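# Rotate the steel cup half a turn under dial indicator

## Task

Rotate the steel cup that sits beneath the dial indicator by 180 degrees on its fixture, then release it so neither gripper is holding it.

## Robot and tools

Robot: two six-joint arms, left_arm and right_arm, each with a two-finger parallel gripper and a wrist camera (cam_left_wrist, cam_right_wrist, both 504x504 pixels). The names are labels, not image sides. Base poses in the scene frame: left_arm at (+0.014, +0.232, 0) m, quat_wxyz (+0.995, 0, 0, +0.099); right_arm at (+0.047, -0.272, 0) m, quat_wxyz (+1.000, 0, 0, +0.016).

Scene frame: origin on the table top midway between the arms, +x out over the table, +z up, left_arm on the +y side. Gripper frame: fingers extend along +z and close along y. The reported end_effector_position is the point between the pads, about 1 cm short of the fingertips, and may be off, more so at long reach.

Joint order, used in every row and every per-joint list in results: shoulder, elbow, waist, wrist pitch, wrist yaw, wrist roll. Ignore other orderings (URDF names joint1..joint6 differently). Ranges in rad: shoulder 0.000 to 3.142, elbow 0.000 to 3.019, waist -2.880 to 2.880, wrist pitch -1.693 to 1.571, wrist yaw -1.571 to 1.571, wrist roll -2.094 to 2.094. Real ends may sit up to 0.019 rad either way.

A ROW is one flat list of 14 numbers, each in [-1, 1]: left_arm's 6 joint values then its opening, then right_arm's 6 joint values then its opening. Always send all 14 even if one arm idles. Joint values are scaled offsets, not poses: 1.0 equals 1.32 rad shoulder, 1.276 elbow, 1.264 waist, 1.83 wrist pitch, 1.686 wrist yaw, 2.022 wrist roll. Opening is absolute: +1 fully open, -1 closed. Optionally 12 more numbers from 0 to 1 follow: per-joint stiffness multipliers, left's 6 then right's 6, same joint order; they persist until changed.

execute_actions(actions): actions is a list of up to 15 actions; each action is a list of up to 15 rows, one row per 1/30 s step; a short action repeats its last row to fill 15 steps. Joint offsets in every row are measured from the angles at the start of that action (for the first action, the last reported angles), not from the previous row. An action that would push any joint more than 0.019 rad beyond its range is rejected for both arms; a malformed action, or a failing first action, cancels the whole call. An empty list just returns state and images.

move(target, speed, blocking): target is one row as above; its offsets count from the Joint positions in the latest result that showed them. All joints travel proportionally so they finish together, so the hand traces a curve. speed (rad/s, 0.01 to 2, default 0.5) caps the joint with farthest to go; duration is 0.5 to 10 s. No collision avoidance. Finger commands apply at the start. blocking=false returns after 0.5 s while motion continues; then use wait or stop before sending new rows or moves. The result adds a move: line with the outcome (done, off_target, moving, held, fault), limits=held or limits=none, and each arm's joint furthest from target.

wait(seconds): 0 to 10; arms keep their last command; returns early when a running move ends. stop(): brakes a running move (needs room; fingers continue). zoom_image(camera, region): region [x0, y0, x1, y1] in pixels of that camera's last image, top-left origin, at most 504 by 504. read_manual(section): licence texts only, no motion. finished_scene(scene): pass the number of the current scene; irreversible; reports success.

Results: per-arm pose line (position in m, quat_wxyz), Joint positions (rad, plus finger gap in m, 0.094 open), Joint velocities, Joint targets (what joints are currently driven toward), joint torques (offset, scaled, noisy), grip_measured (opening on the command scale, may be off about 1 mm), and for action calls, step readings with HELD marking steps held back for an arm. "joint sent to its limit" means a joint was clamped at its real end; its absence proves nothing. "joint command not followed" means a clearance check altered targets. FAULT or MOTOR HOT lines flag stops or overheating (100 °C makes the arm drop).

Motion behaviour: each step, a joint's target stays within a lead of its measured angle (waist 0.264, shoulder 0.32, elbow 0.276, wrist pitch 0.33, wrist yaw 0.186, wrist roll 0.522 rad), and targets that would put the hand over 70 mm from where it is are scaled back, so big changes take several actions; finish leftovers in the next action. Zero offsets can let an arm sag; to hold, command back to the desired angles first, then zeros.

Gripping: command an opening below grip_measured to hold (about 0.03 below is firm). Pads can exert 50 to 62 N, briefly more at first contact; thin parts get less. Expect occasional tugs on held parts or nudges to loose ones.

Avoid: arms colliding or pressing each other, slamming or fast contact (harder with speed and with targets far past contact), dropping or slipping the cup, knocking anything off the table, prolonged loaded holding. Open the gripper fully at the end and leave the cup on its fixture.

Each tool is called after ">>>" as name([rows], argument=value, ...), one row to a line, values as JSON.

## Session

>>> execute_actions(actions=[])

Scene clock: 0.00 s.
left_arm: end_effector_position=(+0.1018, +0.6685, +0.1162) grip_measured=+1.000 end_effector_quat_wxyz=(+0.119, +0.920, +0.067, +0.367) | right_arm: end_effector_position=(+0.5751, -0.1019, +0.3199) grip_measured=+1.000 end_effector_quat_wxyz=(+0.302, +0.317, +0.859, +0.266)
Joint names: [shoulder, elbow, waist, wrist pitch, wrist yaw, wrist roll]
Joint positions: left_arm=[ 1.744  1.241  1.44  -1.367  0.745 -1.53   0.094] | right_arm=[ 1.319  1.246  0.265 -0.671 -0.055  1.026  0.094]
Joint velocities: left_arm=[-0.005 -0.012 -0.005  0.007 -0.007  0.051  0.   ] | right_arm=[ 0.005  0.002 -0.005  0.007 -0.007  0.022  0.   ]
Joint torques (N m, as the arm reports them, + toward a larger angle): no reading
Motor temperatures (°C, as the motors report them): left_arm=[29 35 27 28 29 26] | right_arm=[31 32 27 27 28 26]
Joint targets: left_arm=[1.754 1.257 1.440 -1.368 0.744 -1.530] | right_arm=[1.324 1.269 0.265 -0.668 -0.055 1.026]
Joint stiffness scale: left_arm=[1. 1. 1. 1. 1. 1.] | right_arm=[1. 1. 1. 1. 1. 1.]

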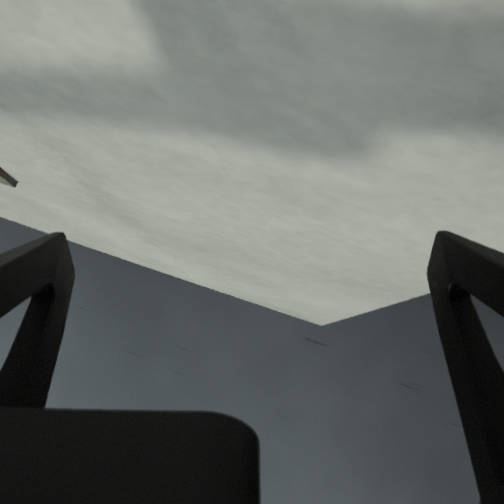

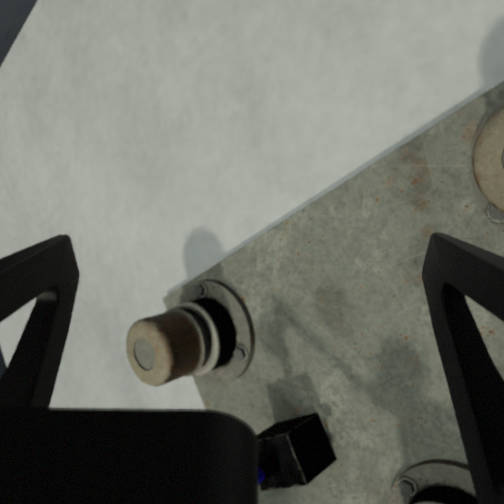

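>>> move(target=[-0.79, -0.11, -1.0, 0.09, -0.44, 0.757, 1, -0.393, -0.036, 0, -0.289, 0.033, -0.507, 1], speed=0.9)

Scene clock: 6.50 s.
left_arm: end_effector_position=(+0.2875, +0.3401, +0.4009) grip_measured=+1.000 end_effector_quat_wxyz=(+0.367, -0.179, +0.910, +0.067) | right_arm: end_effector_position=(+0.3648, -0.1754, +0.4291) grip_measured=+1.000 end_effector_quat_wxyz=(+0.381, -0.129, +0.913, +0.061)
Joint names: [shoulder, elbow, waist, wrist pitch, wrist yaw, wrist roll]
Joint positions: left_arm=[ 0.693  1.107  0.183 -1.22   0.006 -0.008  0.094] | right_arm=[ 0.8    1.21   0.265 -1.187 -0.002  0.017  0.094]
Joint velocities: left_arm=[-0.024 -0.002  0.005  0.002  0.051 -0.037  0.   ] | right_arm=[-0.005  0.002  0.005 -0.012 -0.007 -0.007  0.   ]
Joint torques (N m, as the arm reports them, + toward a larger angle): left_arm=[ 0.03 10.53 -0.42  1.89 -0.03  0.12] | right_arm=[-1.28 10.02 -1.22  1.08  0.16  0.  ]
Motor temperatures (°C, as the motors report them): left_arm=[30 36 27 28 29 26] | right_arm=[31 35 27 27 28 26]
Joint targets: left_arm=[0.702 1.100 0.176 -1.203 0.003 0.000] | right_arm=[0.800 1.200 0.265 -1.200 0.001 0.001]
Joint stiffness scale: left_arm=[1. 1. 1. 1. 1. 1.] | right_arm=[1. 1. 1. 1. 1. 1.]
move: done; limits=none; left_arm: farthest joint: the wrist pitch, 0.017 radians from its target (0.165 radians at the start); right_arm: farthest joint: the wrist roll, 0.016 radians from its target (1.025 radians at the start)

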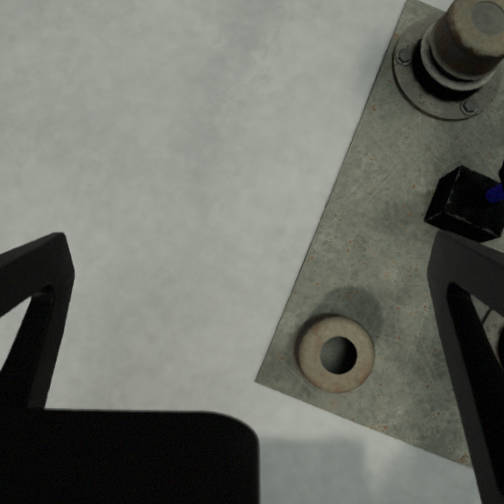

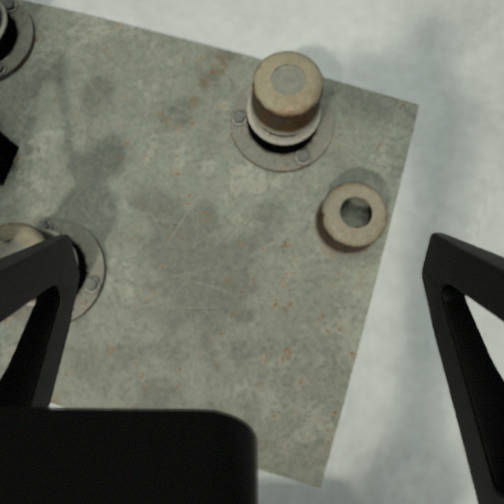

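>>> move(target=[0.007, 0, -0.6, 0.009, 0, 0, 1, 0, 0, 0.3, 0, 0, -0.008, 1], speed=0.8)

Scene clock: 9.60 s.
left_arm: end_effector_position=(+0.2877, +0.1243, +0.4009) grip_measured=+1.000 end_effector_quat_wxyz=(+0.366, +0.168, +0.912, -0.073) | right_arm: end_effector_position=(+0.3072, -0.0657, +0.4291) grip_measured=+1.000 end_effector_quat_wxyz=(+0.363, -0.298, +0.873, +0.131)
Joint names: [shoulder, elbow, waist, wrist pitch, wrist yaw, wrist roll]
Joint positions: left_arm=[ 0.693  1.107 -0.569 -1.22   0.006 -0.007  0.094] | right_arm=[ 0.8    1.21   0.64  -1.187 -0.002  0.015  0.094]
Joint velocities: left_arm=[-0.015 -0.007 -0.024  0.012 -0.007 -0.007  0.   ] | right_arm=[ 0.005  0.002 -0.015  0.002 -0.007  0.022  0.   ]
Joint torques (N m, as the arm reports them, + toward a larger angle): left_arm=[ 0.03 11.09 -0.39  1.86  0.11  0.01] | right_arm=[-1.18 10.85 -0.76  1.55  0.03  0.  ]
Motor temperatures (°C, as the motors report them): left_arm=[30 37 27 28 29 26] | right_arm=[31 36 27 27 28 26]
Joint targets: left_arm=[0.702 1.107 -0.576 -1.203 0.006 -0.008] | right_arm=[0.800 1.210 0.644 -1.187 -0.002 0.000]
Joint stiffness scale: left_arm=[1. 1. 1. 1. 1. 1.] | right_arm=[1. 1. 1. 1. 1. 1.]
move: done; limits=none; left_arm: farthest joint: the wrist pitch, 0.016 radians from its target (0.016 radians at the start); right_arm: farthest joint: the wrist roll, 0.014 radians from its target (0.015 radians at the start)

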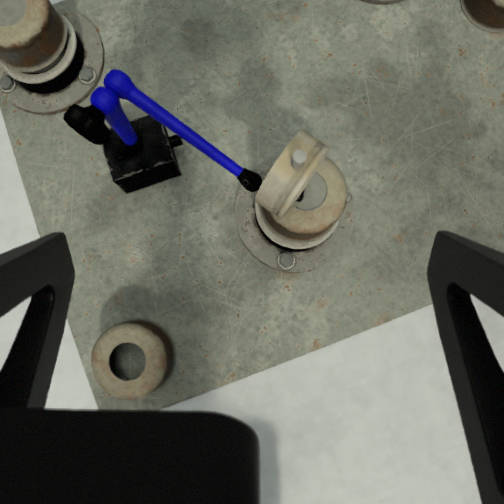

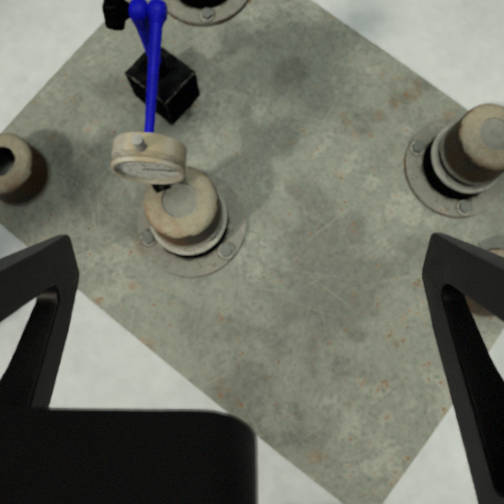

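>>> move(target=[0.007, 0, -0.005, 0.009, 0, 0, 1, 0.058, -0.73, 0.538, 0.976, 0.664, -0.008, 1], speed=0.9)

Scene clock: 29.20 s.
left_arm: end_effector_position=(+0.2877, +0.1243, +0.4009) grip_measured=+1.000 end_effector_quat_wxyz=(+0.366, +0.168, +0.912, -0.073) | right_arm: end_effector_position=(+0.2641, -0.0180, +0.2530) grip_measured=+1.000 end_effector_quat_wxyz=(+0.702, -0.076, +0.703, +0.087)
Joint names: [shoulder, elbow, waist, wrist pitch, wrist yaw, wrist roll]
Joint positions: left_arm=[ 0.693  1.107 -0.569 -1.22   0.006 -0.007  0.094] | right_arm=[0.862 0.282 1.314 0.582 1.114 0.014 0.094]
Joint velocities: left_arm=[-0.024 -0.002  0.005 -0.032 -0.007 -0.037  0.   ] | right_arm=[-0.005  0.007  0.005 -0.002 -0.037 -0.022  0.   ]
Joint torques (N m, as the arm reports them, + toward a larger angle): left_arm=[ 0.06 11.11 -0.34  1.87  0.1   0.02] | right_arm=[ 0.15  9.45 -0.67  2.23  0.15  0.  ]
Motor temperatures (°C, as the motors report them): left_arm=[29 39 27 28 29 26] | right_arm=[31 38 27 27 28 26]
Joint targets: left_arm=[0.702 1.107 -0.576 -1.203 0.006 -0.007] | right_arm=[0.877 0.278 1.320 0.599 1.117 -0.001]
Joint stiffness scale: left_arm=[1. 1. 1. 1. 1. 1.] | right_arm=[1. 1. 1. 1. 1. 1.]
move: done; limits=none; left_arm: farthest joint: the wrist pitch, 0.016 radians from its target (0.016 radians at the start); right_arm: farthest joint: the wrist pitch, 0.018 radians from its target (1.786 radians at the start)

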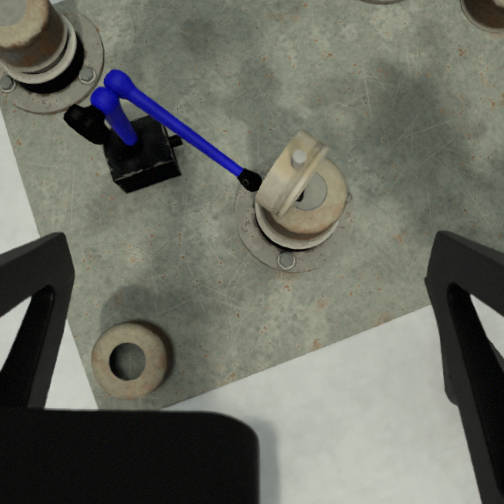

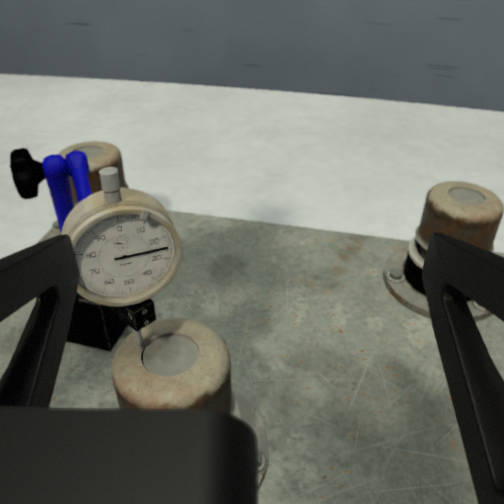

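>>> move(target=[0.007, 0, -0.005, 0.009, 0, 0, 1, 0.7677, 0.1188, 0.0813, 0.4207, 0.1962, -0.007, 1], speed=0.7)

Scene clock: 34.73 s.
left_arm: end_effector_position=(+0.2877, +0.1243, +0.4009) grip_measured=+1.000 end_effector_quat_wxyz=(+0.366, +0.168, +0.912, -0.073) | right_arm: end_effector_position=(+0.2604, +0.0415, +0.0838) grip_measured=+1.000 end_effector_quat_wxyz=(+0.701, -0.034, +0.711, -0.034)
Joint names: [shoulder, elbow, waist, wrist pitch, wrist yaw, wrist roll]
Joint positions: left_arm=[ 0.693  1.107 -0.569 -1.22   0.006 -0.007  0.094] | right_arm=[1.862 0.416 1.409 1.335 1.441 0.014 0.094]
Joint velocities: left_arm=[-0.005 -0.002 -0.005  0.007  0.007 -0.051  0.   ] | right_arm=[-0.015  0.002 -0.005 -0.007 -0.066 -0.007  0.   ]
Joint torques (N m, as the arm reports them, + toward a larger angle): left_arm=[ 0.03 11.09 -0.36  1.87  0.1   0.02] | right_arm=[-7.67  3.97 -0.57  2.07  0.23  0.02]
Motor temperatures (°C, as the motors report them): left_arm=[29 39 27 28 29 26] | right_arm=[31 38 27 27 28 26]
Joint targets: left_arm=[0.702 1.107 -0.576 -1.203 0.006 -0.007] | right_arm=[1.875 0.433 1.417 1.351 1.445 0.000]
Joint stiffness scale: left_arm=[1. 1. 1. 1. 1. 1.] | right_arm=[1. 1. 1. 1. 1. 1.]
move: done; limits=none; left_arm: farthest joint: the wrist pitch, 0.016 radians from its target (0.016 radians at the start); right_arm: farthest joint: the elbow, 0.018 radians from its target (0.151 radians at the start)

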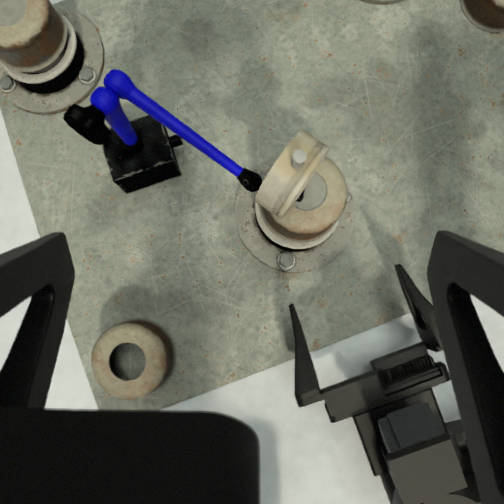

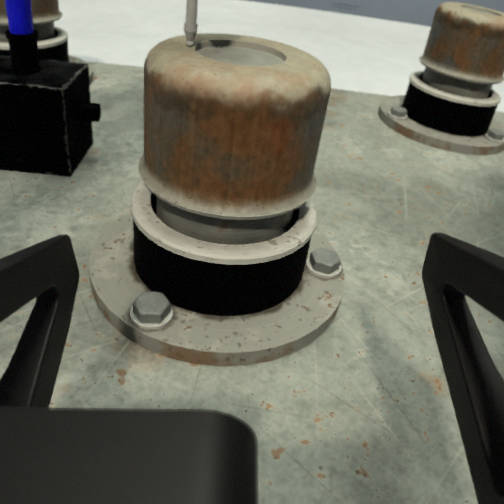

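>>> move(target=[0.007, 0, -0.005, 0.009, 0, 0, 1, 0.0194, 0.074, -0.2174, -0.0409, -0.1619, -0.007, 1], speed=0.35)

Scene clock: 41.77 s.
left_arm: end_effector_position=(+0.2877, +0.1243, +0.4009) grip_measured=+1.000 end_effector_quat_wxyz=(+0.366, +0.168, +0.912, -0.073) | right_arm: end_effector_position=(+0.3556, +0.0437, +0.0855) grip_measured=+1.000 end_effector_quat_wxyz=(+0.693, -0.024, +0.720, -0.029)
Joint names: [shoulder, elbow, waist, wrist pitch, wrist yaw, wrist roll]
Joint positions: left_arm=[ 0.693  1.107 -0.569 -1.22   0.006 -0.007  0.094] | right_arm=[1.862 0.492 1.134 1.272 1.172 0.014 0.094]
Joint velocities: left_arm=[-0.024  0.007 -0.005  0.012  0.022 -0.022  0.   ] | right_arm=[-0.015  0.007 -0.005  0.002  0.007  0.066  0.   ]
Joint torques (N m, as the arm reports them, + toward a larger angle): left_arm=[ 0.04 11.1  -0.32  1.86  0.1   0.02] | right_arm=[-7.55  4.99 -1.03  1.   -0.02  0.02]
Motor temperatures (°C, as the motors report them): left_arm=[29 39 27 28 29 26] | right_arm=[31 36 27 27 28 26]
Joint targets: left_arm=[0.702 1.107 -0.576 -1.203 0.006 -0.007] | right_arm=[1.888 0.511 1.134 1.260 1.168 0.000]
Joint stiffness scale: left_arm=[1. 1. 1. 1. 1. 1.] | right_arm=[1. 1. 1. 1. 1. 1.]
move: off_target (right_arm); limits=none; left_arm: farthest joint: the wrist pitch, 0.016 radians from its target (0.016 radians at the start); right_arm: farthest joint: the shoulder, 0.025 radians from its target (0.025 radians at the start)

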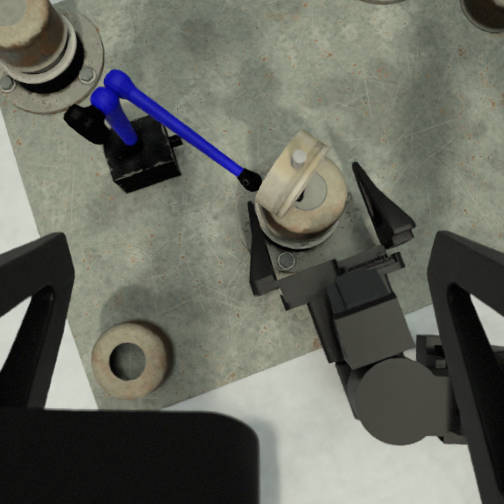

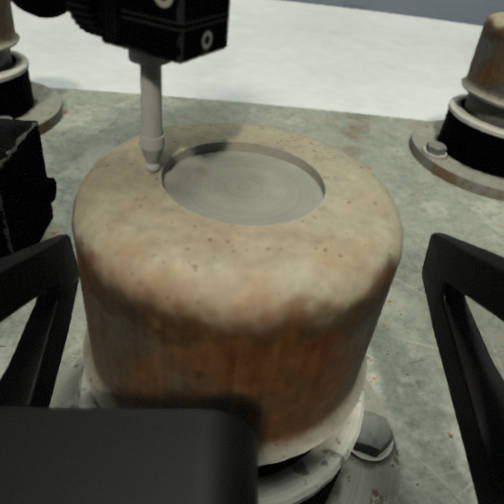

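>>> execute_actions([
  [[0.007, 0, -0.005, 0.009, 0, 0, 1, 0.019, 0.015, 0, -0.006, -0.002, -0.007, 0.3]],
])

Scene clock: 43.80 s.
left_arm: end_effector_position=(+0.2877, +0.1243, +0.4009) grip_measured=+1.000 end_effector_quat_wxyz=(+0.366, +0.168, +0.912, -0.073) | right_arm: end_effector_position=(+0.3557, +0.0475, +0.0851) grip_measured=+0.481 end_effector_quat_wxyz=(+0.693, -0.028, +0.720, -0.025)
Joint names: [shoulder, elbow, waist, wrist pitch, wrist yaw, wrist roll]
Joint positions: left_arm=[ 0.693  1.107 -0.569 -1.22   0.006 -0.007  0.094] | right_arm=[1.865 0.497 1.136 1.27  1.162 0.014 0.07 ]
Joint velocities: left_arm=[ 0.005 -0.002 -0.005 -0.002 -0.037 -0.022  0.   ] | right_arm=[-0.015  0.002 -0.005  0.007  0.007 -0.066  0.   ]
Joint torques (N m, as the arm reports them, + toward a larger angle): left_arm=[ 0.05 11.09 -0.35  1.87  0.1   0.02] | right_arm=[-7.91  4.68 -1.3   1.15  0.32  0.04]
Motor temperatures (°C, as the motors report them): left_arm=[29 39 27 28 29 26] | right_arm=[31 36 27 27 28 26]
Joint targets: left_arm=[0.702 1.107 -0.576 -1.203 0.006 -0.007] | right_arm=[1.887 0.511 1.134 1.261 1.169 0.000]
Joint stiffness scale: left_arm=[1. 1. 1. 1. 1. 1.] | right_arm=[1. 1. 1. 1. 1. 1.]
Step readings (joint positions):
0: left_arm=[0.693 1.107 -0.569 -1.220 0.006 -0.007] | right_arm=[1.862 0.492 1.134 1.272 1.172 0.014]
1: left_arm=[0.693 1.107 -0.569 -1.220 0.006 -0.007] | right_arm=[1.862 0.492 1.134 1.272 1.172 0.014]
2: left_arm=[0.693 1.107 -0.569 -1.220 0.006 -0.007] | right_arm=[1.862 0.492 1.134 1.272 1.162 0.014]
4: left_arm=[0.693 1.107 -0.569 -1.220 0.006 -0.007] | right_arm=[1.865 0.497 1.136 1.270 1.162 0.014]
8: left_arm=[0.693 1.107 -0.569 -1.220 0.006 -0.007] | right_arm=[1.865 0.497 1.136 1.270 1.162 0.014]
15: Joint positions above

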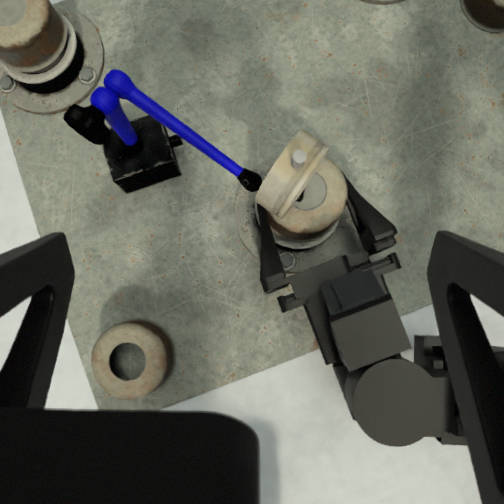

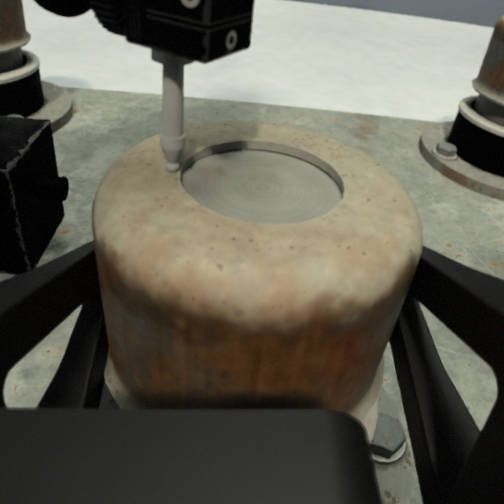

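>>> move(target=[0.007, 0, -0.005, 0.009, 0, 0, 1, -0.0365, -0.1038, -0.1208, 0.0351, -0.3243, -0.007, 0.42], speed=0.5)

Scene clock: 48.93 s.
left_arm: end_effector_position=(+0.2877, +0.1243, +0.4009) grip_measured=+1.000 end_effector_quat_wxyz=(+0.366, +0.168, +0.912, -0.073) | right_arm: end_effector_position=(+0.3549, +0.0499, +0.0847) grip_measured=+0.481 end_effector_quat_wxyz=(+0.670, -0.169, +0.714, +0.117)
Joint names: [shoulder, elbow, waist, wrist pitch, wrist yaw, wrist roll]
Joint positions: left_arm=[ 0.693  1.107 -0.569 -1.22   0.006 -0.007  0.094] | right_arm=[ 1.801  0.355  1.007  1.352  0.63  -0.003  0.07 ]
Joint velocities: left_arm=[ 0.005  0.027 -0.005  0.007 -0.037  0.066  0.   ] | right_arm=[-0.005  0.002 -0.015 -0.012 -0.037  0.007 -0.001]
Joint torques (N m, as the arm reports them, + toward a larger angle): left_arm=[ 0.05 11.1  -0.32  1.87  0.1   0.02] | right_arm=[-7.01  3.73 -3.19  1.05 -0.46  0.2 ]
Motor temperatures (°C, as the motors report them): left_arm=[29 40 27 28 29 26] | right_arm=[32 35 27 27 28 26]
Joint targets: left_arm=[0.702 1.107 -0.576 -1.203 0.006 -0.007] | right_arm=[1.816 0.365 0.983 1.334 0.615 -0.001]
Joint stiffness scale: left_arm=[1. 1. 1. 1. 1. 1.] | right_arm=[1. 1. 1. 1. 1. 1.]
move: off_target (right_arm); limits=none; left_arm: farthest joint: the wrist pitch, 0.016 radians from its target (0.016 radians at the start); right_arm: farthest joint: the waist, 0.024 radians from its target (0.152 radians at the start)

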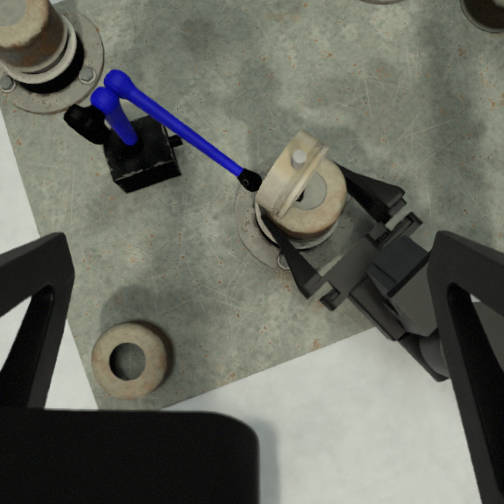

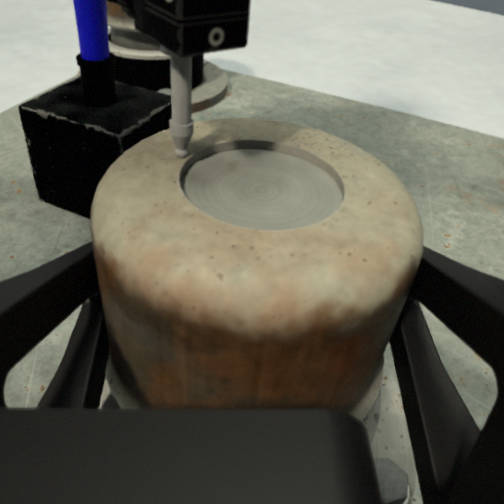

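>>> move(target=[0.007, 0, -0.005, 0.009, 0, 0, 1, -0.0103, -0.0397, -0.213, 0, -0.395, 0.001, 0.42], speed=0.5)

Scene clock: 60.07 s.
left_arm: end_effector_position=(+0.2877, +0.1243, +0.4009) grip_measured=+1.000 end_effector_quat_wxyz=(+0.366, +0.168, +0.912, -0.073) | right_arm: end_effector_position=(+0.3528, +0.0506, +0.0850) grip_measured=+0.481 end_effector_quat_wxyz=(+0.620, -0.314, +0.670, +0.262)
Joint names: [shoulder, elbow, waist, wrist pitch, wrist yaw, wrist roll]
Joint positions: left_arm=[ 0.693  1.107 -0.569 -1.22   0.006 -0.007  0.094] | right_arm=[ 1.769  0.295  0.766  1.38  -0.041 -0.042  0.07 ]
Joint velocities: left_arm=[ 0.005 -0.012 -0.005  0.002 -0.051 -0.066  0.   ] | right_arm=[ 0.005 -0.002 -0.005 -0.012  0.022 -0.037 -0.001]
Joint torques (N m, as the arm reports them, + toward a larger angle): left_arm=[ 0.03 11.11 -0.32  1.87  0.1   0.02] | right_arm=[-6.23  3.52 -3.48  0.8   0.21  0.63]
Motor temperatures (°C, as the motors report them): left_arm=[29 40 27 29 29 26] | right_arm=[32 35 27 27 28 26]
Joint targets: left_arm=[0.702 1.107 -0.576 -1.203 0.006 -0.007] | right_arm=[1.787 0.304 0.738 1.352 -0.035 -0.001]
Joint stiffness scale: left_arm=[1. 1. 1. 1. 1. 1.] | right_arm=[1. 1. 1. 1. 1. 1.]
move: off_target (right_arm); limits=none; left_arm: farthest joint: the wrist pitch, 0.016 radians from its target (0.016 radians at the start); right_arm: farthest joint: the wrist roll, 0.041 radians from its target (0.002 radians at the start)

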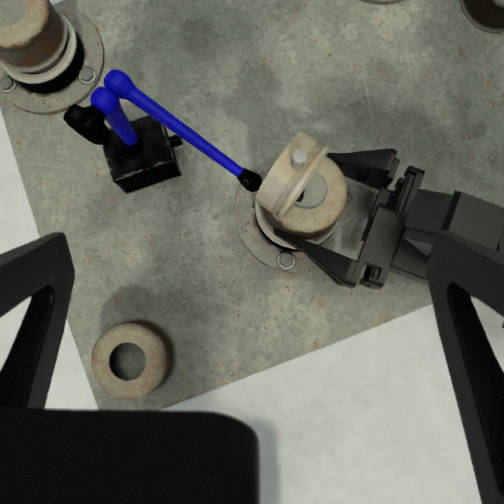

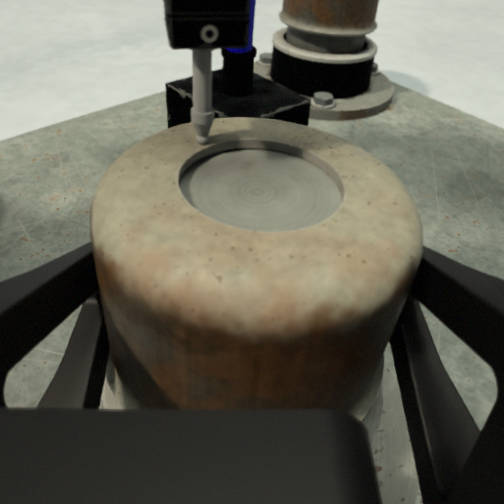

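>>> move(target=[0.007, 0, -0.005, 0.009, 0, 0, 1, 0.0383, 0.0549, -0.2074, -0.0358, -0.3636, 0.021, 0.42], speed=0.5)

Scene clock: 65.07 s.
left_arm: end_effector_position=(+0.2877, +0.1243, +0.4009) grip_measured=+1.000 end_effector_quat_wxyz=(+0.366, +0.168, +0.912, -0.073) | right_arm: end_effector_position=(+0.3506, +0.0503, +0.0859) grip_measured=+0.481 end_effector_quat_wxyz=(+0.559, -0.434, +0.592, +0.386)
Joint names: [shoulder, elbow, waist, wrist pitch, wrist yaw, wrist roll]
Joint positions: left_arm=[ 0.693  1.107 -0.569 -1.22   0.006 -0.007  0.094] | right_arm=[ 1.791  0.353  0.546  1.339 -0.658 -0.089  0.07 ]
Joint velocities: left_arm=[ 0.015  0.012 -0.005  0.027  0.022  0.051  0.   ] | right_arm=[-0.005 -0.002 -0.005 -0.017 -0.007 -0.022  0.001]
Joint torques (N m, as the arm reports them, + toward a larger angle): left_arm=[ 0.01 11.1  -0.34  1.85  0.1   0.02] | right_arm=[-5.95  4.04 -4.52  0.77  0.13  1.19]
Motor temperatures (°C, as the motors report them): left_arm=[29 40 27 29 29 26] | right_arm=[32 34 27 27 28 26]
Joint targets: left_arm=[0.702 1.107 -0.576 -1.203 0.006 -0.007] | right_arm=[1.820 0.365 0.504 1.315 -0.654 0.001]
Joint stiffness scale: left_arm=[1. 1. 1. 1. 1. 1.] | right_arm=[1. 1. 1. 1. 1. 1.]
move: off_target (right_arm); limits=none; left_arm: farthest joint: the wrist pitch, 0.016 radians from its target (0.016 radians at the start); right_arm: farthest joint: the wrist roll, 0.090 radians from its target (0.042 radians at the start)

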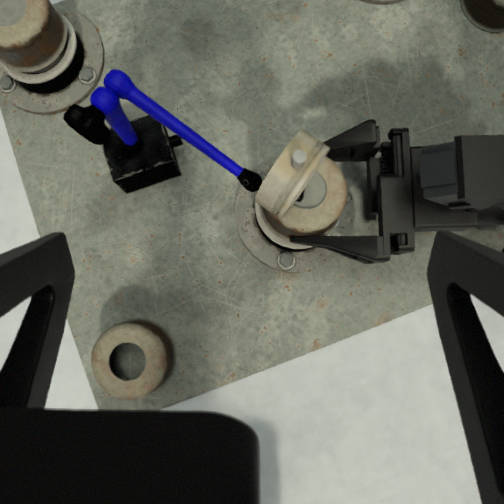

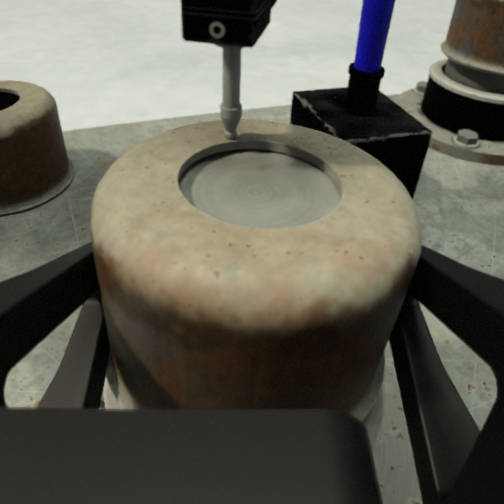

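>>> move(target=[0.007, 0, -0.005, 0.009, 0, 0, 1, 0.0802, 0.1277, -0.1444, -0.0552, -0.3063, 0.044, 0.42], speed=0.5)

Scene clock: 68.00 s.
left_arm: end_effector_position=(+0.2877, +0.1243, +0.4009) grip_measured=+1.000 end_effector_quat_wxyz=(+0.366, +0.168, +0.912, -0.073) | right_arm: end_effector_position=(+0.3492, +0.0498, +0.0863) grip_measured=+0.481 end_effector_quat_wxyz=(+0.480, -0.529, +0.488, +0.501)
Joint names: [shoulder, elbow, waist, wrist pitch, wrist yaw, wrist roll]
Joint positions: left_arm=[ 0.693  1.107 -0.569 -1.22   0.006 -0.007  0.094] | right_arm=[ 1.862  0.496  0.419  1.269 -1.18  -0.108  0.07 ]
Joint velocities: left_arm=[-0.015 -0.002  0.005 -0.002 -0.007 -0.037  0.   ] | right_arm=[ 0.005 -0.012  0.005  0.002  0.022 -0.051 -0.001]
Joint torques (N m, as the arm reports them, + toward a larger angle): left_arm=[ 0.06 11.1  -0.38  1.87  0.1   0.02] | right_arm=[-6.89  5.24 -5.36  0.21  0.15  1.37]
Motor temperatures (°C, as the motors report them): left_arm=[29 40 27 29 29 26] | right_arm=[32 34 27 27 28 26]
Joint targets: left_arm=[0.702 1.107 -0.576 -1.203 0.006 -0.007] | right_arm=[1.897 0.516 0.363 1.238 -1.174 -0.000]
Joint stiffness scale: left_arm=[1. 1. 1. 1. 1. 1.] | right_arm=[1. 1. 1. 1. 1. 1.]
move: off_target (right_arm); limits=none; left_arm: farthest joint: the wrist pitch, 0.016 radians from its target (0.016 radians at the start); right_arm: farthest joint: the wrist roll, 0.108 radians from its target (0.089 radians at the start)

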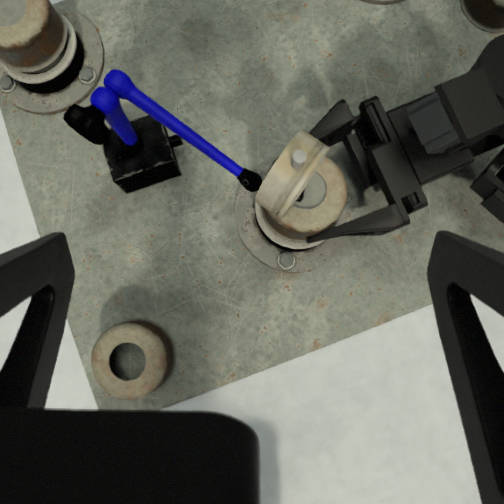

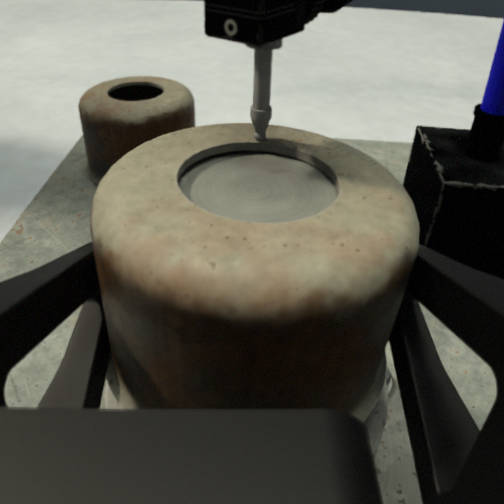

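>>> execute_actions([
  [[0.007, 0, -0.005, 0.009, 0, 0, 1, 0, 0, 0, 0, 0, 0, 1]],
])

>>> move(target=[0.007, 0, -0.005, 0.009, 0, 0, 1, -0.0667, -0.1152, 0.1052, 0.0492, 0.3114, 0.053, 1], speed=0.8)

Scene clock: 73.03 s.
left_arm: end_effector_position=(+0.2877, +0.1243, +0.4009) grip_measured=+1.000 end_effector_quat_wxyz=(+0.366, +0.168, +0.912, -0.073) | right_arm: end_effector_position=(+0.3488, +0.0501, +0.0863) grip_measured=+1.000 end_effector_quat_wxyz=(+0.481, -0.530, +0.487, +0.501)
Joint names: [shoulder, elbow, waist, wrist pitch, wrist yaw, wrist roll]
Joint positions: left_arm=[ 0.693  1.107 -0.569 -1.22   0.006 -0.007  0.094] | right_arm=[ 1.862  0.496  0.42   1.269 -1.18  -0.11   0.094]
Joint velocities: left_arm=[ 0.015 -0.002  0.015  0.007 -0.022  0.037  0.   ] | right_arm=[ 0.005 -0.002  0.015  0.012  0.022 -0.051  0.   ]
Joint torques (N m, as the arm reports them, + toward a larger angle): left_arm=[ 0.06 11.09 -0.38  1.87  0.1   0.02] | right_arm=[-9.58  3.32 -1.14  1.51 -0.01  0.19]
Motor temperatures (°C, as the motors report them): left_arm=[29 40 27 29 29 26] | right_arm=[32 34 27 27 28 27]
Joint targets: left_arm=[0.702 1.107 -0.576 -1.203 0.006 -0.007] | right_arm=[1.862 0.496 0.419 1.269 -1.180 -0.108]
Joint stiffness scale: left_arm=[1. 1. 1. 1. 1. 1.] | right_arm=[1. 1. 1. 1. 1. 1.]
Step readings (joint positions):
0: left_arm=[0.693 1.107 -0.569 -1.220 0.006 -0.007] | right_arm=[1.862 0.496 0.419 1.269 -1.180 -0.108]
1: left_arm=[0.693 1.107 -0.569 -1.220 0.006 -0.007] | right_arm=[1.862 0.496 0.420 1.269 -1.180 -0.110]
2: left_arm=[0.693 1.107 -0.569 -1.220 0.006 -0.007] | right_arm=[1.862 0.496 0.420 1.269 -1.180 -0.110]
4: left_arm=[0.693 1.107 -0.569 -1.220 0.006 -0.007] | right_arm=[1.862 0.496 0.420 1.269 -1.180 -0.110]
8: left_arm=[0.693 1.107 -0.569 -1.220 0.006 -0.007] | right_arm=[1.862 0.496 0.420 1.269 -1.180 -0.110]
15: Joint positions above

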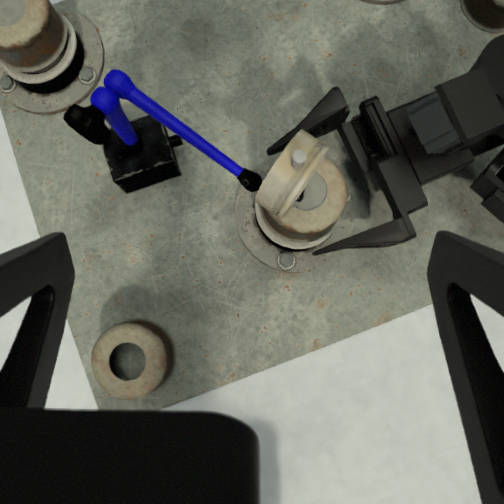

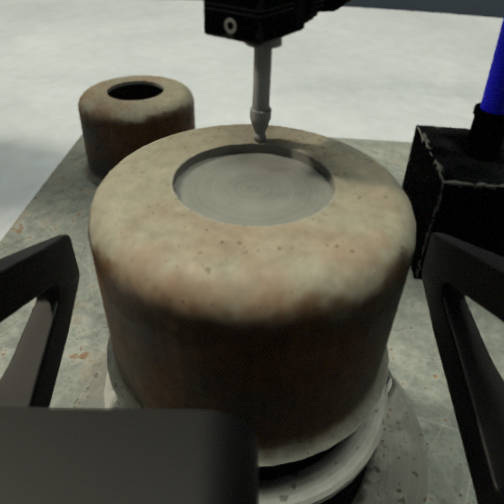

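Scene clock: 74.33 s.
left_arm: end_effector_position=(+0.2877, +0.1243, +0.4009) grip_measured=+1.000 end_effector_quat_wxyz=(+0.366, +0.168, +0.912, -0.073) | right_arm: end_effector_position=(+0.3507, +0.0511, +0.0875) grip_measured=+1.000 end_effector_quat_wxyz=(+0.546, -0.414, +0.604, +0.406)
Joint names: [shoulder, elbow, waist, wrist pitch, wrist yaw, wrist roll]
Joint positions: left_arm=[ 0.693  1.107 -0.569 -1.22   0.006 -0.007  0.094] | right_arm=[ 1.788  0.355  0.547  1.341 -0.659 -0.019  0.094]
Joint velocities: left_arm=[-0.005  0.012 -0.005 -0.032 -0.037 -0.037  0.   ] | right_arm=[-0.005  0.002 -0.034  0.002 -0.051 -0.022  0.   ]
Joint torques (N m, as the arm reports them, + toward a larger angle): left_arm=[ 0.07 11.1  -0.33  1.86  0.1   0.02] | right_arm=[-9.2   2.46 -0.66  2.6   0.1   0.34]
Motor temperatures (°C, as the motors report them): left_arm=[29 40 27 29 29 26] | right_arm=[32 34 27 27 28 27]
Joint targets: left_arm=[0.702 1.107 -0.576 -1.203 0.006 -0.007] | right_arm=[1.773 0.349 0.553 1.359 -0.656 -0.003]
Joint stiffness scale: left_arm=[1. 1. 1. 1. 1. 1.] | right_arm=[1. 1. 1. 1. 1. 1.]
move: done; limits=none; left_arm: farthest joint: the wrist pitch, 0.016 radians from its target (0.016 radians at the start); right_arm: farthest joint: the wrist pitch, 0.018 radians from its target (0.090 radians at the start)

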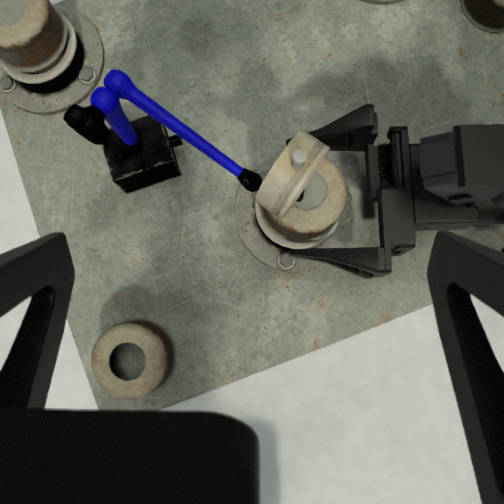

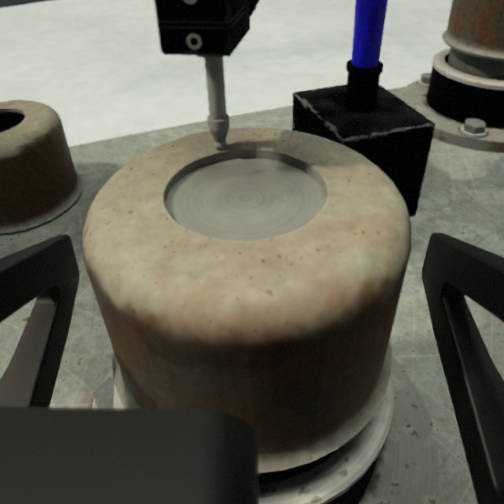

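>>> move(target=[0.007, 0, -0.005, 0.009, 0, 0, 1, -0.0273, -0.0502, 0.178, 0.0322, 0.3683, 0.009, 1], speed=0.8)

Scene clock: 79.97 s.
left_arm: end_effector_position=(+0.2877, +0.1243, +0.4009) grip_measured=+1.000 end_effector_quat_wxyz=(+0.366, +0.168, +0.912, -0.073) | right_arm: end_effector_position=(+0.3531, +0.0514, +0.0858) grip_measured=+1.000 end_effector_quat_wxyz=(+0.617, -0.305, +0.673, +0.271)
Joint names: [shoulder, elbow, waist, wrist pitch, wrist yaw, wrist roll]
Joint positions: left_arm=[ 0.693  1.107 -0.569 -1.22   0.006 -0.007  0.094] | right_arm=[ 1.769  0.297  0.767  1.38  -0.041 -0.016  0.094]
Joint velocities: left_arm=[-0.024  0.002 -0.015 -0.012  0.007  0.022  0.   ] | right_arm=[-0.015  0.002 -0.015  0.007 -0.081 -0.022  0.   ]
Joint torques (N m, as the arm reports them, + toward a larger angle): left_arm=[ 0.04 11.1  -0.35  1.86  0.1   0.02] | right_arm=[-9.    2.09 -0.85  2.75  0.14  0.35]
Motor temperatures (°C, as the motors report them): left_arm=[29 40 27 29 29 26] | right_arm=[32 34 27 27 28 26]
Joint targets: left_arm=[0.702 1.107 -0.576 -1.203 0.006 -0.007] | right_arm=[1.752 0.290 0.772 1.400 -0.038 -0.000]
Joint stiffness scale: left_arm=[1. 1. 1. 1. 1. 1.] | right_arm=[1. 1. 1. 1. 1. 1.]
move: done; limits=none; left_arm: farthest joint: the wrist pitch, 0.016 radians from its target (0.016 radians at the start); right_arm: farthest joint: the wrist pitch, 0.020 radians from its target (0.059 radians at the start)

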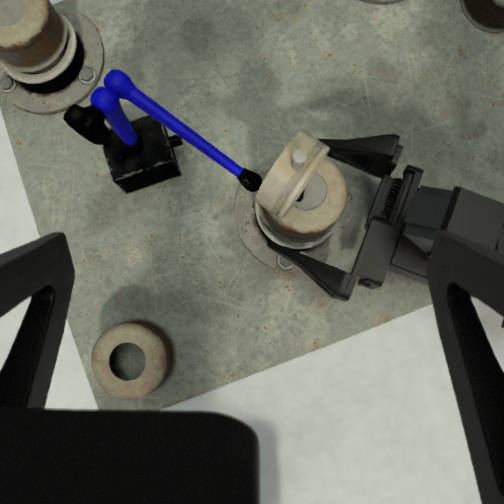

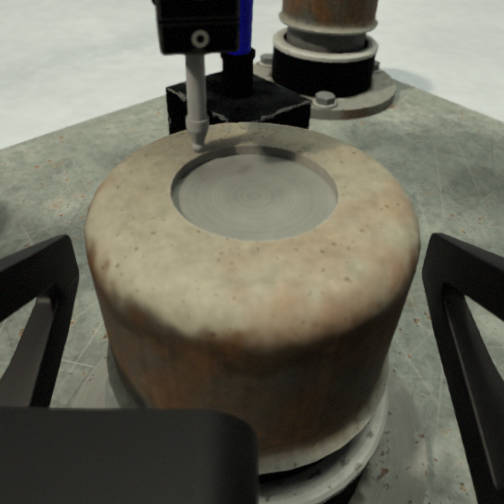

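>>> move(target=[0.007, 0, -0.005, 0.009, 0, 0, 1, 0.0409, 0.0564, 0.1946, -0.0219, 0.3998, 0.008, 1], speed=0.8)

Scene clock: 83.47 s.
left_arm: end_effector_position=(+0.2877, +0.1243, +0.4009) grip_measured=+1.000 end_effector_quat_wxyz=(+0.366, +0.168, +0.912, -0.073) | right_arm: end_effector_position=(+0.3535, +0.0491, +0.0851) grip_measured=+1.000 end_effector_quat_wxyz=(+0.670, -0.174, +0.712, +0.114)
Joint names: [shoulder, elbow, waist, wrist pitch, wrist yaw, wrist roll]
Joint positions: left_arm=[ 0.693  1.107 -0.569 -1.22   0.006 -0.007  0.094] | right_arm=[ 1.797  0.35   1.009  1.353  0.629 -0.015  0.094]
Joint velocities: left_arm=[-0.005  0.002  0.015 -0.017 -0.007 -0.051  0.   ] | right_arm=[-0.005 -0.002 -0.015 -0.027  0.037 -0.022  0.   ]
Joint torques (N m, as the arm reports them, + toward a larger angle): left_arm=[ 0.06 11.1  -0.37  1.86  0.1   0.02] | right_arm=[-6.26  4.55 -0.96  1.22  0.2   0.34]
Motor temperatures (°C, as the motors report them): left_arm=[29 40 27 29 29 26] | right_arm=[32 34 27 27 28 26]
Joint targets: left_arm=[0.702 1.107 -0.576 -1.203 0.006 -0.007] | right_arm=[1.823 0.369 1.013 1.340 0.633 0.000]
Joint stiffness scale: left_arm=[1. 1. 1. 1. 1. 1.] | right_arm=[1. 1. 1. 1. 1. 1.]
move: off_target (right_arm); limits=none; left_arm: farthest joint: the wrist pitch, 0.016 radians from its target (0.016 radians at the start); right_arm: farthest joint: the shoulder, 0.026 radians from its target (0.054 radians at the start)

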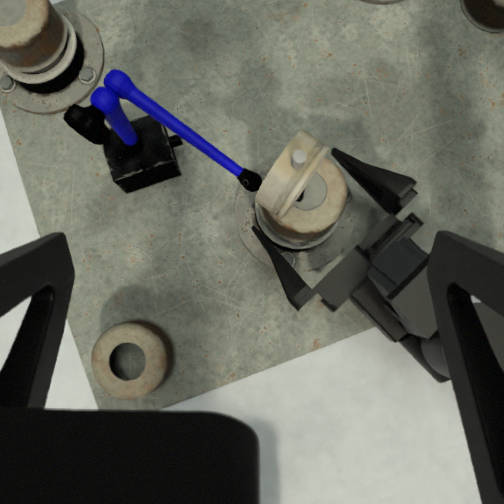

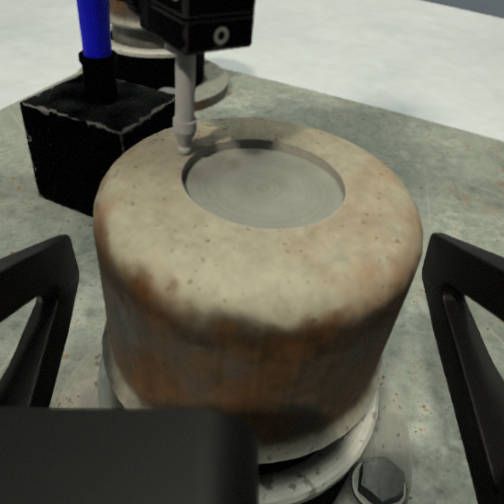

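>>> move(target=[0.007, 0, -0.005, 0.009, 0, 0, 1, 0.0689, 0.127, 0.1052, -0.0519, 0.3179, 0.007, 1], speed=0.8)

Scene clock: 86.37 s.
left_arm: end_effector_position=(+0.2877, +0.1243, +0.4009) grip_measured=+1.000 end_effector_quat_wxyz=(+0.366, +0.168, +0.912, -0.073) | right_arm: end_effector_position=(+0.3547, +0.0469, +0.0856) grip_measured=+1.000 end_effector_quat_wxyz=(+0.692, -0.039, +0.720, -0.035)
Joint names: [shoulder, elbow, waist, wrist pitch, wrist yaw, wrist roll]
Joint positions: left_arm=[ 0.693  1.107 -0.569 -1.22   0.006 -0.007  0.094] | right_arm=[ 1.862  0.494  1.137  1.271  1.162 -0.015  0.094]
Joint velocities: left_arm=[-0.015 -0.002 -0.005  0.002 -0.037  0.051  0.   ] | right_arm=[-0.015 -0.002  0.005  0.017  0.051  0.007  0.   ]
Joint torques (N m, as the arm reports them, + toward a larger angle): left_arm=[ 0.05 11.09 -0.38  1.86  0.1   0.02] | right_arm=[-7.31  5.03 -1.06  1.    0.21  0.35]
Motor temperatures (°C, as the motors report them): left_arm=[29 40 27 29 29 26] | right_arm=[32 34 27 27 28 26]
Joint targets: left_arm=[0.702 1.107 -0.576 -1.203 0.006 -0.007] | right_arm=[1.888 0.512 1.142 1.258 1.165 -0.001]
Joint stiffness scale: left_arm=[1. 1. 1. 1. 1. 1.] | right_arm=[1. 1. 1. 1. 1. 1.]
move: off_target (right_arm); limits=none; left_arm: farthest joint: the wrist pitch, 0.016 radians from its target (0.016 radians at the start); right_arm: farthest joint: the shoulder, 0.026 radians from its target (0.091 radians at the start)

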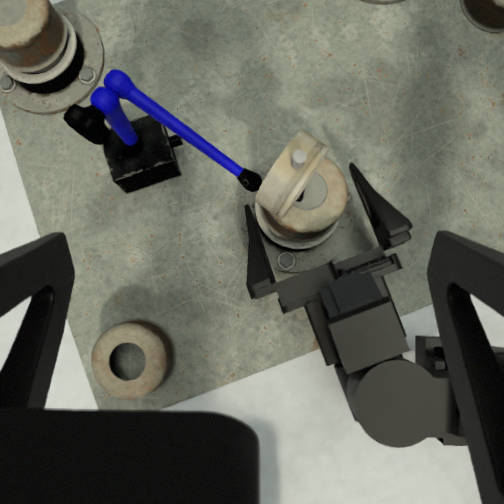

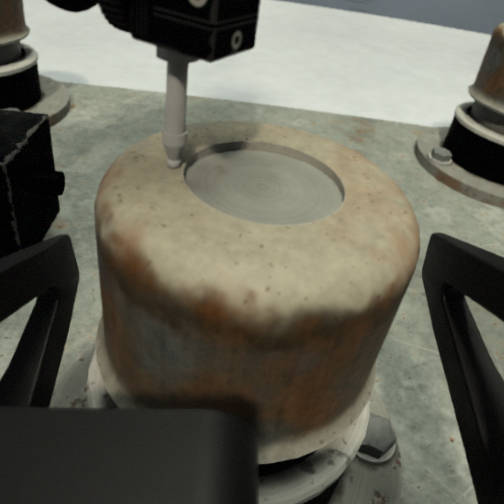

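Grip again.

>>> execute_actions([
  [[0.007, 0, -0.005, 0.009, 0, 0, 1, 0.019, 0.014, 0.004, -0.007, 0.002, 0.007, 0.3]],
])

Scene clock: 88.20 s.
left_arm: end_effector_position=(+0.2877, +0.1243, +0.4009) grip_measured=+1.000 end_effector_quat_wxyz=(+0.366, +0.168, +0.912, -0.073) | right_arm: end_effector_position=(+0.3548, +0.0476, +0.0859) grip_measured=+0.495 end_effector_quat_wxyz=(+0.693, -0.038, +0.719, -0.033)
Joint names: [shoulder, elbow, waist, wrist pitch, wrist yaw, wrist roll]
Joint positions: left_arm=[ 0.693  1.107 -0.569 -1.22   0.006 -0.007  0.094] | right_arm=[ 1.862  0.495  1.138  1.27   1.162 -0.012  0.07 ]
Joint velocities: left_arm=[-0.015 -0.002  0.005 -0.002 -0.022 -0.007  0.   ] | right_arm=[ 0.005  0.002 -0.005  0.002 -0.037  0.022  0.001]
Joint torques (N m, as the arm reports them, + toward a larger angle): left_arm=[ 0.1  11.11 -0.32  1.86  0.1   0.02] | right_arm=[-7.43  4.8  -0.66  1.01  0.21  0.3 ]
Motor temperatures (°C, as the motors report them): left_arm=[29 40 27 29 29 26] | right_arm=[32 34 27 27 28 26]
Joint targets: left_arm=[0.702 1.107 -0.576 -1.203 0.006 -0.007] | right_arm=[1.887 0.512 1.142 1.258 1.166 -0.001]
Joint stiffness scale: left_arm=[1. 1. 1. 1. 1. 1.] | right_arm=[1. 1. 1. 1. 1. 1.]
Step readings (joint positions):
0: left_arm=[0.693 1.107 -0.569 -1.220 0.006 -0.007] | right_arm=[1.862 0.494 1.137 1.271 1.162 -0.015]
1: left_arm=[0.693 1.107 -0.569 -1.220 0.006 -0.007] | right_arm=[1.862 0.494 1.137 1.271 1.162 -0.015]
2: left_arm=[0.693 1.107 -0.569 -1.220 0.006 -0.007] | right_arm=[1.862 0.494 1.137 1.271 1.162 -0.015]
4: left_arm=[0.693 1.107 -0.569 -1.220 0.006 -0.007] | right_arm=[1.862 0.495 1.138 1.270 1.162 -0.013]
8: left_arm=[0.693 1.107 -0.569 -1.220 0.006 -0.007] | right_arm=[1.862 0.495 1.138 1.270 1.162 -0.012]
15: Joint positions above

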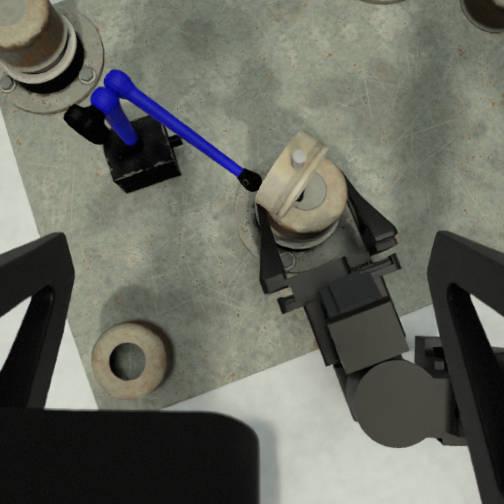

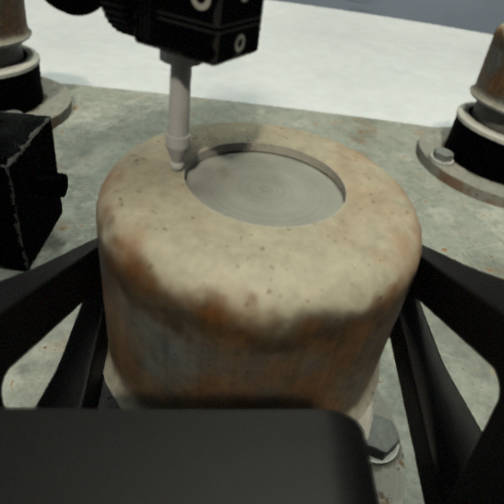

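>>> move(target=[0.007, 0, -0.005, 0.009, 0, 0, 1, -0.0342, -0.1022, -0.1224, 0.0351, -0.3243, 0.006, 0.42], speed=0.5)

Scene clock: 91.63 s.
left_arm: end_effector_position=(+0.2877, +0.1243, +0.4009) grip_measured=+1.000 end_effector_quat_wxyz=(+0.366, +0.168, +0.912, -0.073) | right_arm: end_effector_position=(+0.3543, +0.0496, +0.0857) grip_measured=+0.495 end_effector_quat_wxyz=(+0.671, -0.174, +0.712, +0.113)
Joint names: [shoulder, elbow, waist, wrist pitch, wrist yaw, wrist roll]
Joint positions: left_arm=[ 0.693  1.107 -0.569 -1.22   0.006 -0.007  0.094] | right_arm=[ 1.798  0.353  1.009  1.354  0.632 -0.019  0.07 ]
Joint velocities: left_arm=[-0.015  0.002  0.005 -0.012  0.022  0.066  0.   ] | right_arm=[-0.015 -0.012 -0.005  0.002  0.007  0.081  0.   ]
Joint torques (N m, as the arm reports them, + toward a larger angle): left_arm=[ 0.01 11.09 -0.37  1.85  0.1   0.02] | right_arm=[-6.87  3.93 -3.28  1.02 -0.51  0.39]
Motor temperatures (°C, as the motors report them): left_arm=[29 40 27 29 29 26] | right_arm=[32 34 27 27 28 26]
Joint targets: left_arm=[0.702 1.107 -0.576 -1.203 0.006 -0.007] | right_arm=[1.817 0.365 0.983 1.334 0.615 0.001]
Joint stiffness scale: left_arm=[1. 1. 1. 1. 1. 1.] | right_arm=[1. 1. 1. 1. 1. 1.]
move: off_target (right_arm); limits=none; left_arm: farthest joint: the wrist pitch, 0.016 radians from its target (0.016 radians at the start); right_arm: farthest joint: the waist, 0.025 radians from its target (0.154 radians at the start)

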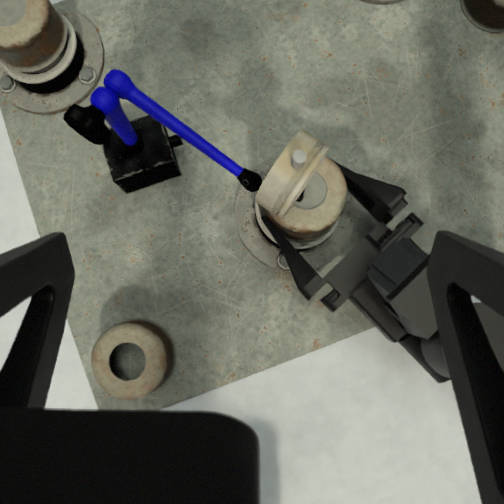

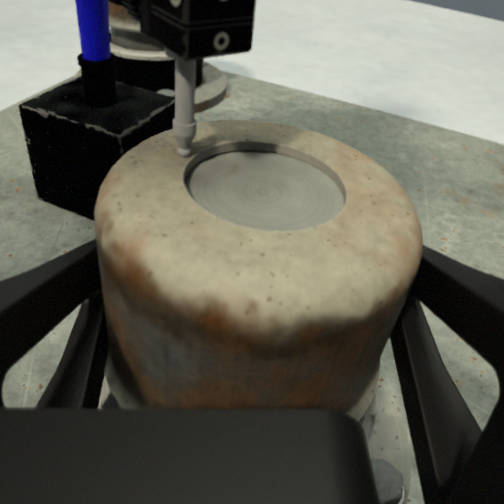

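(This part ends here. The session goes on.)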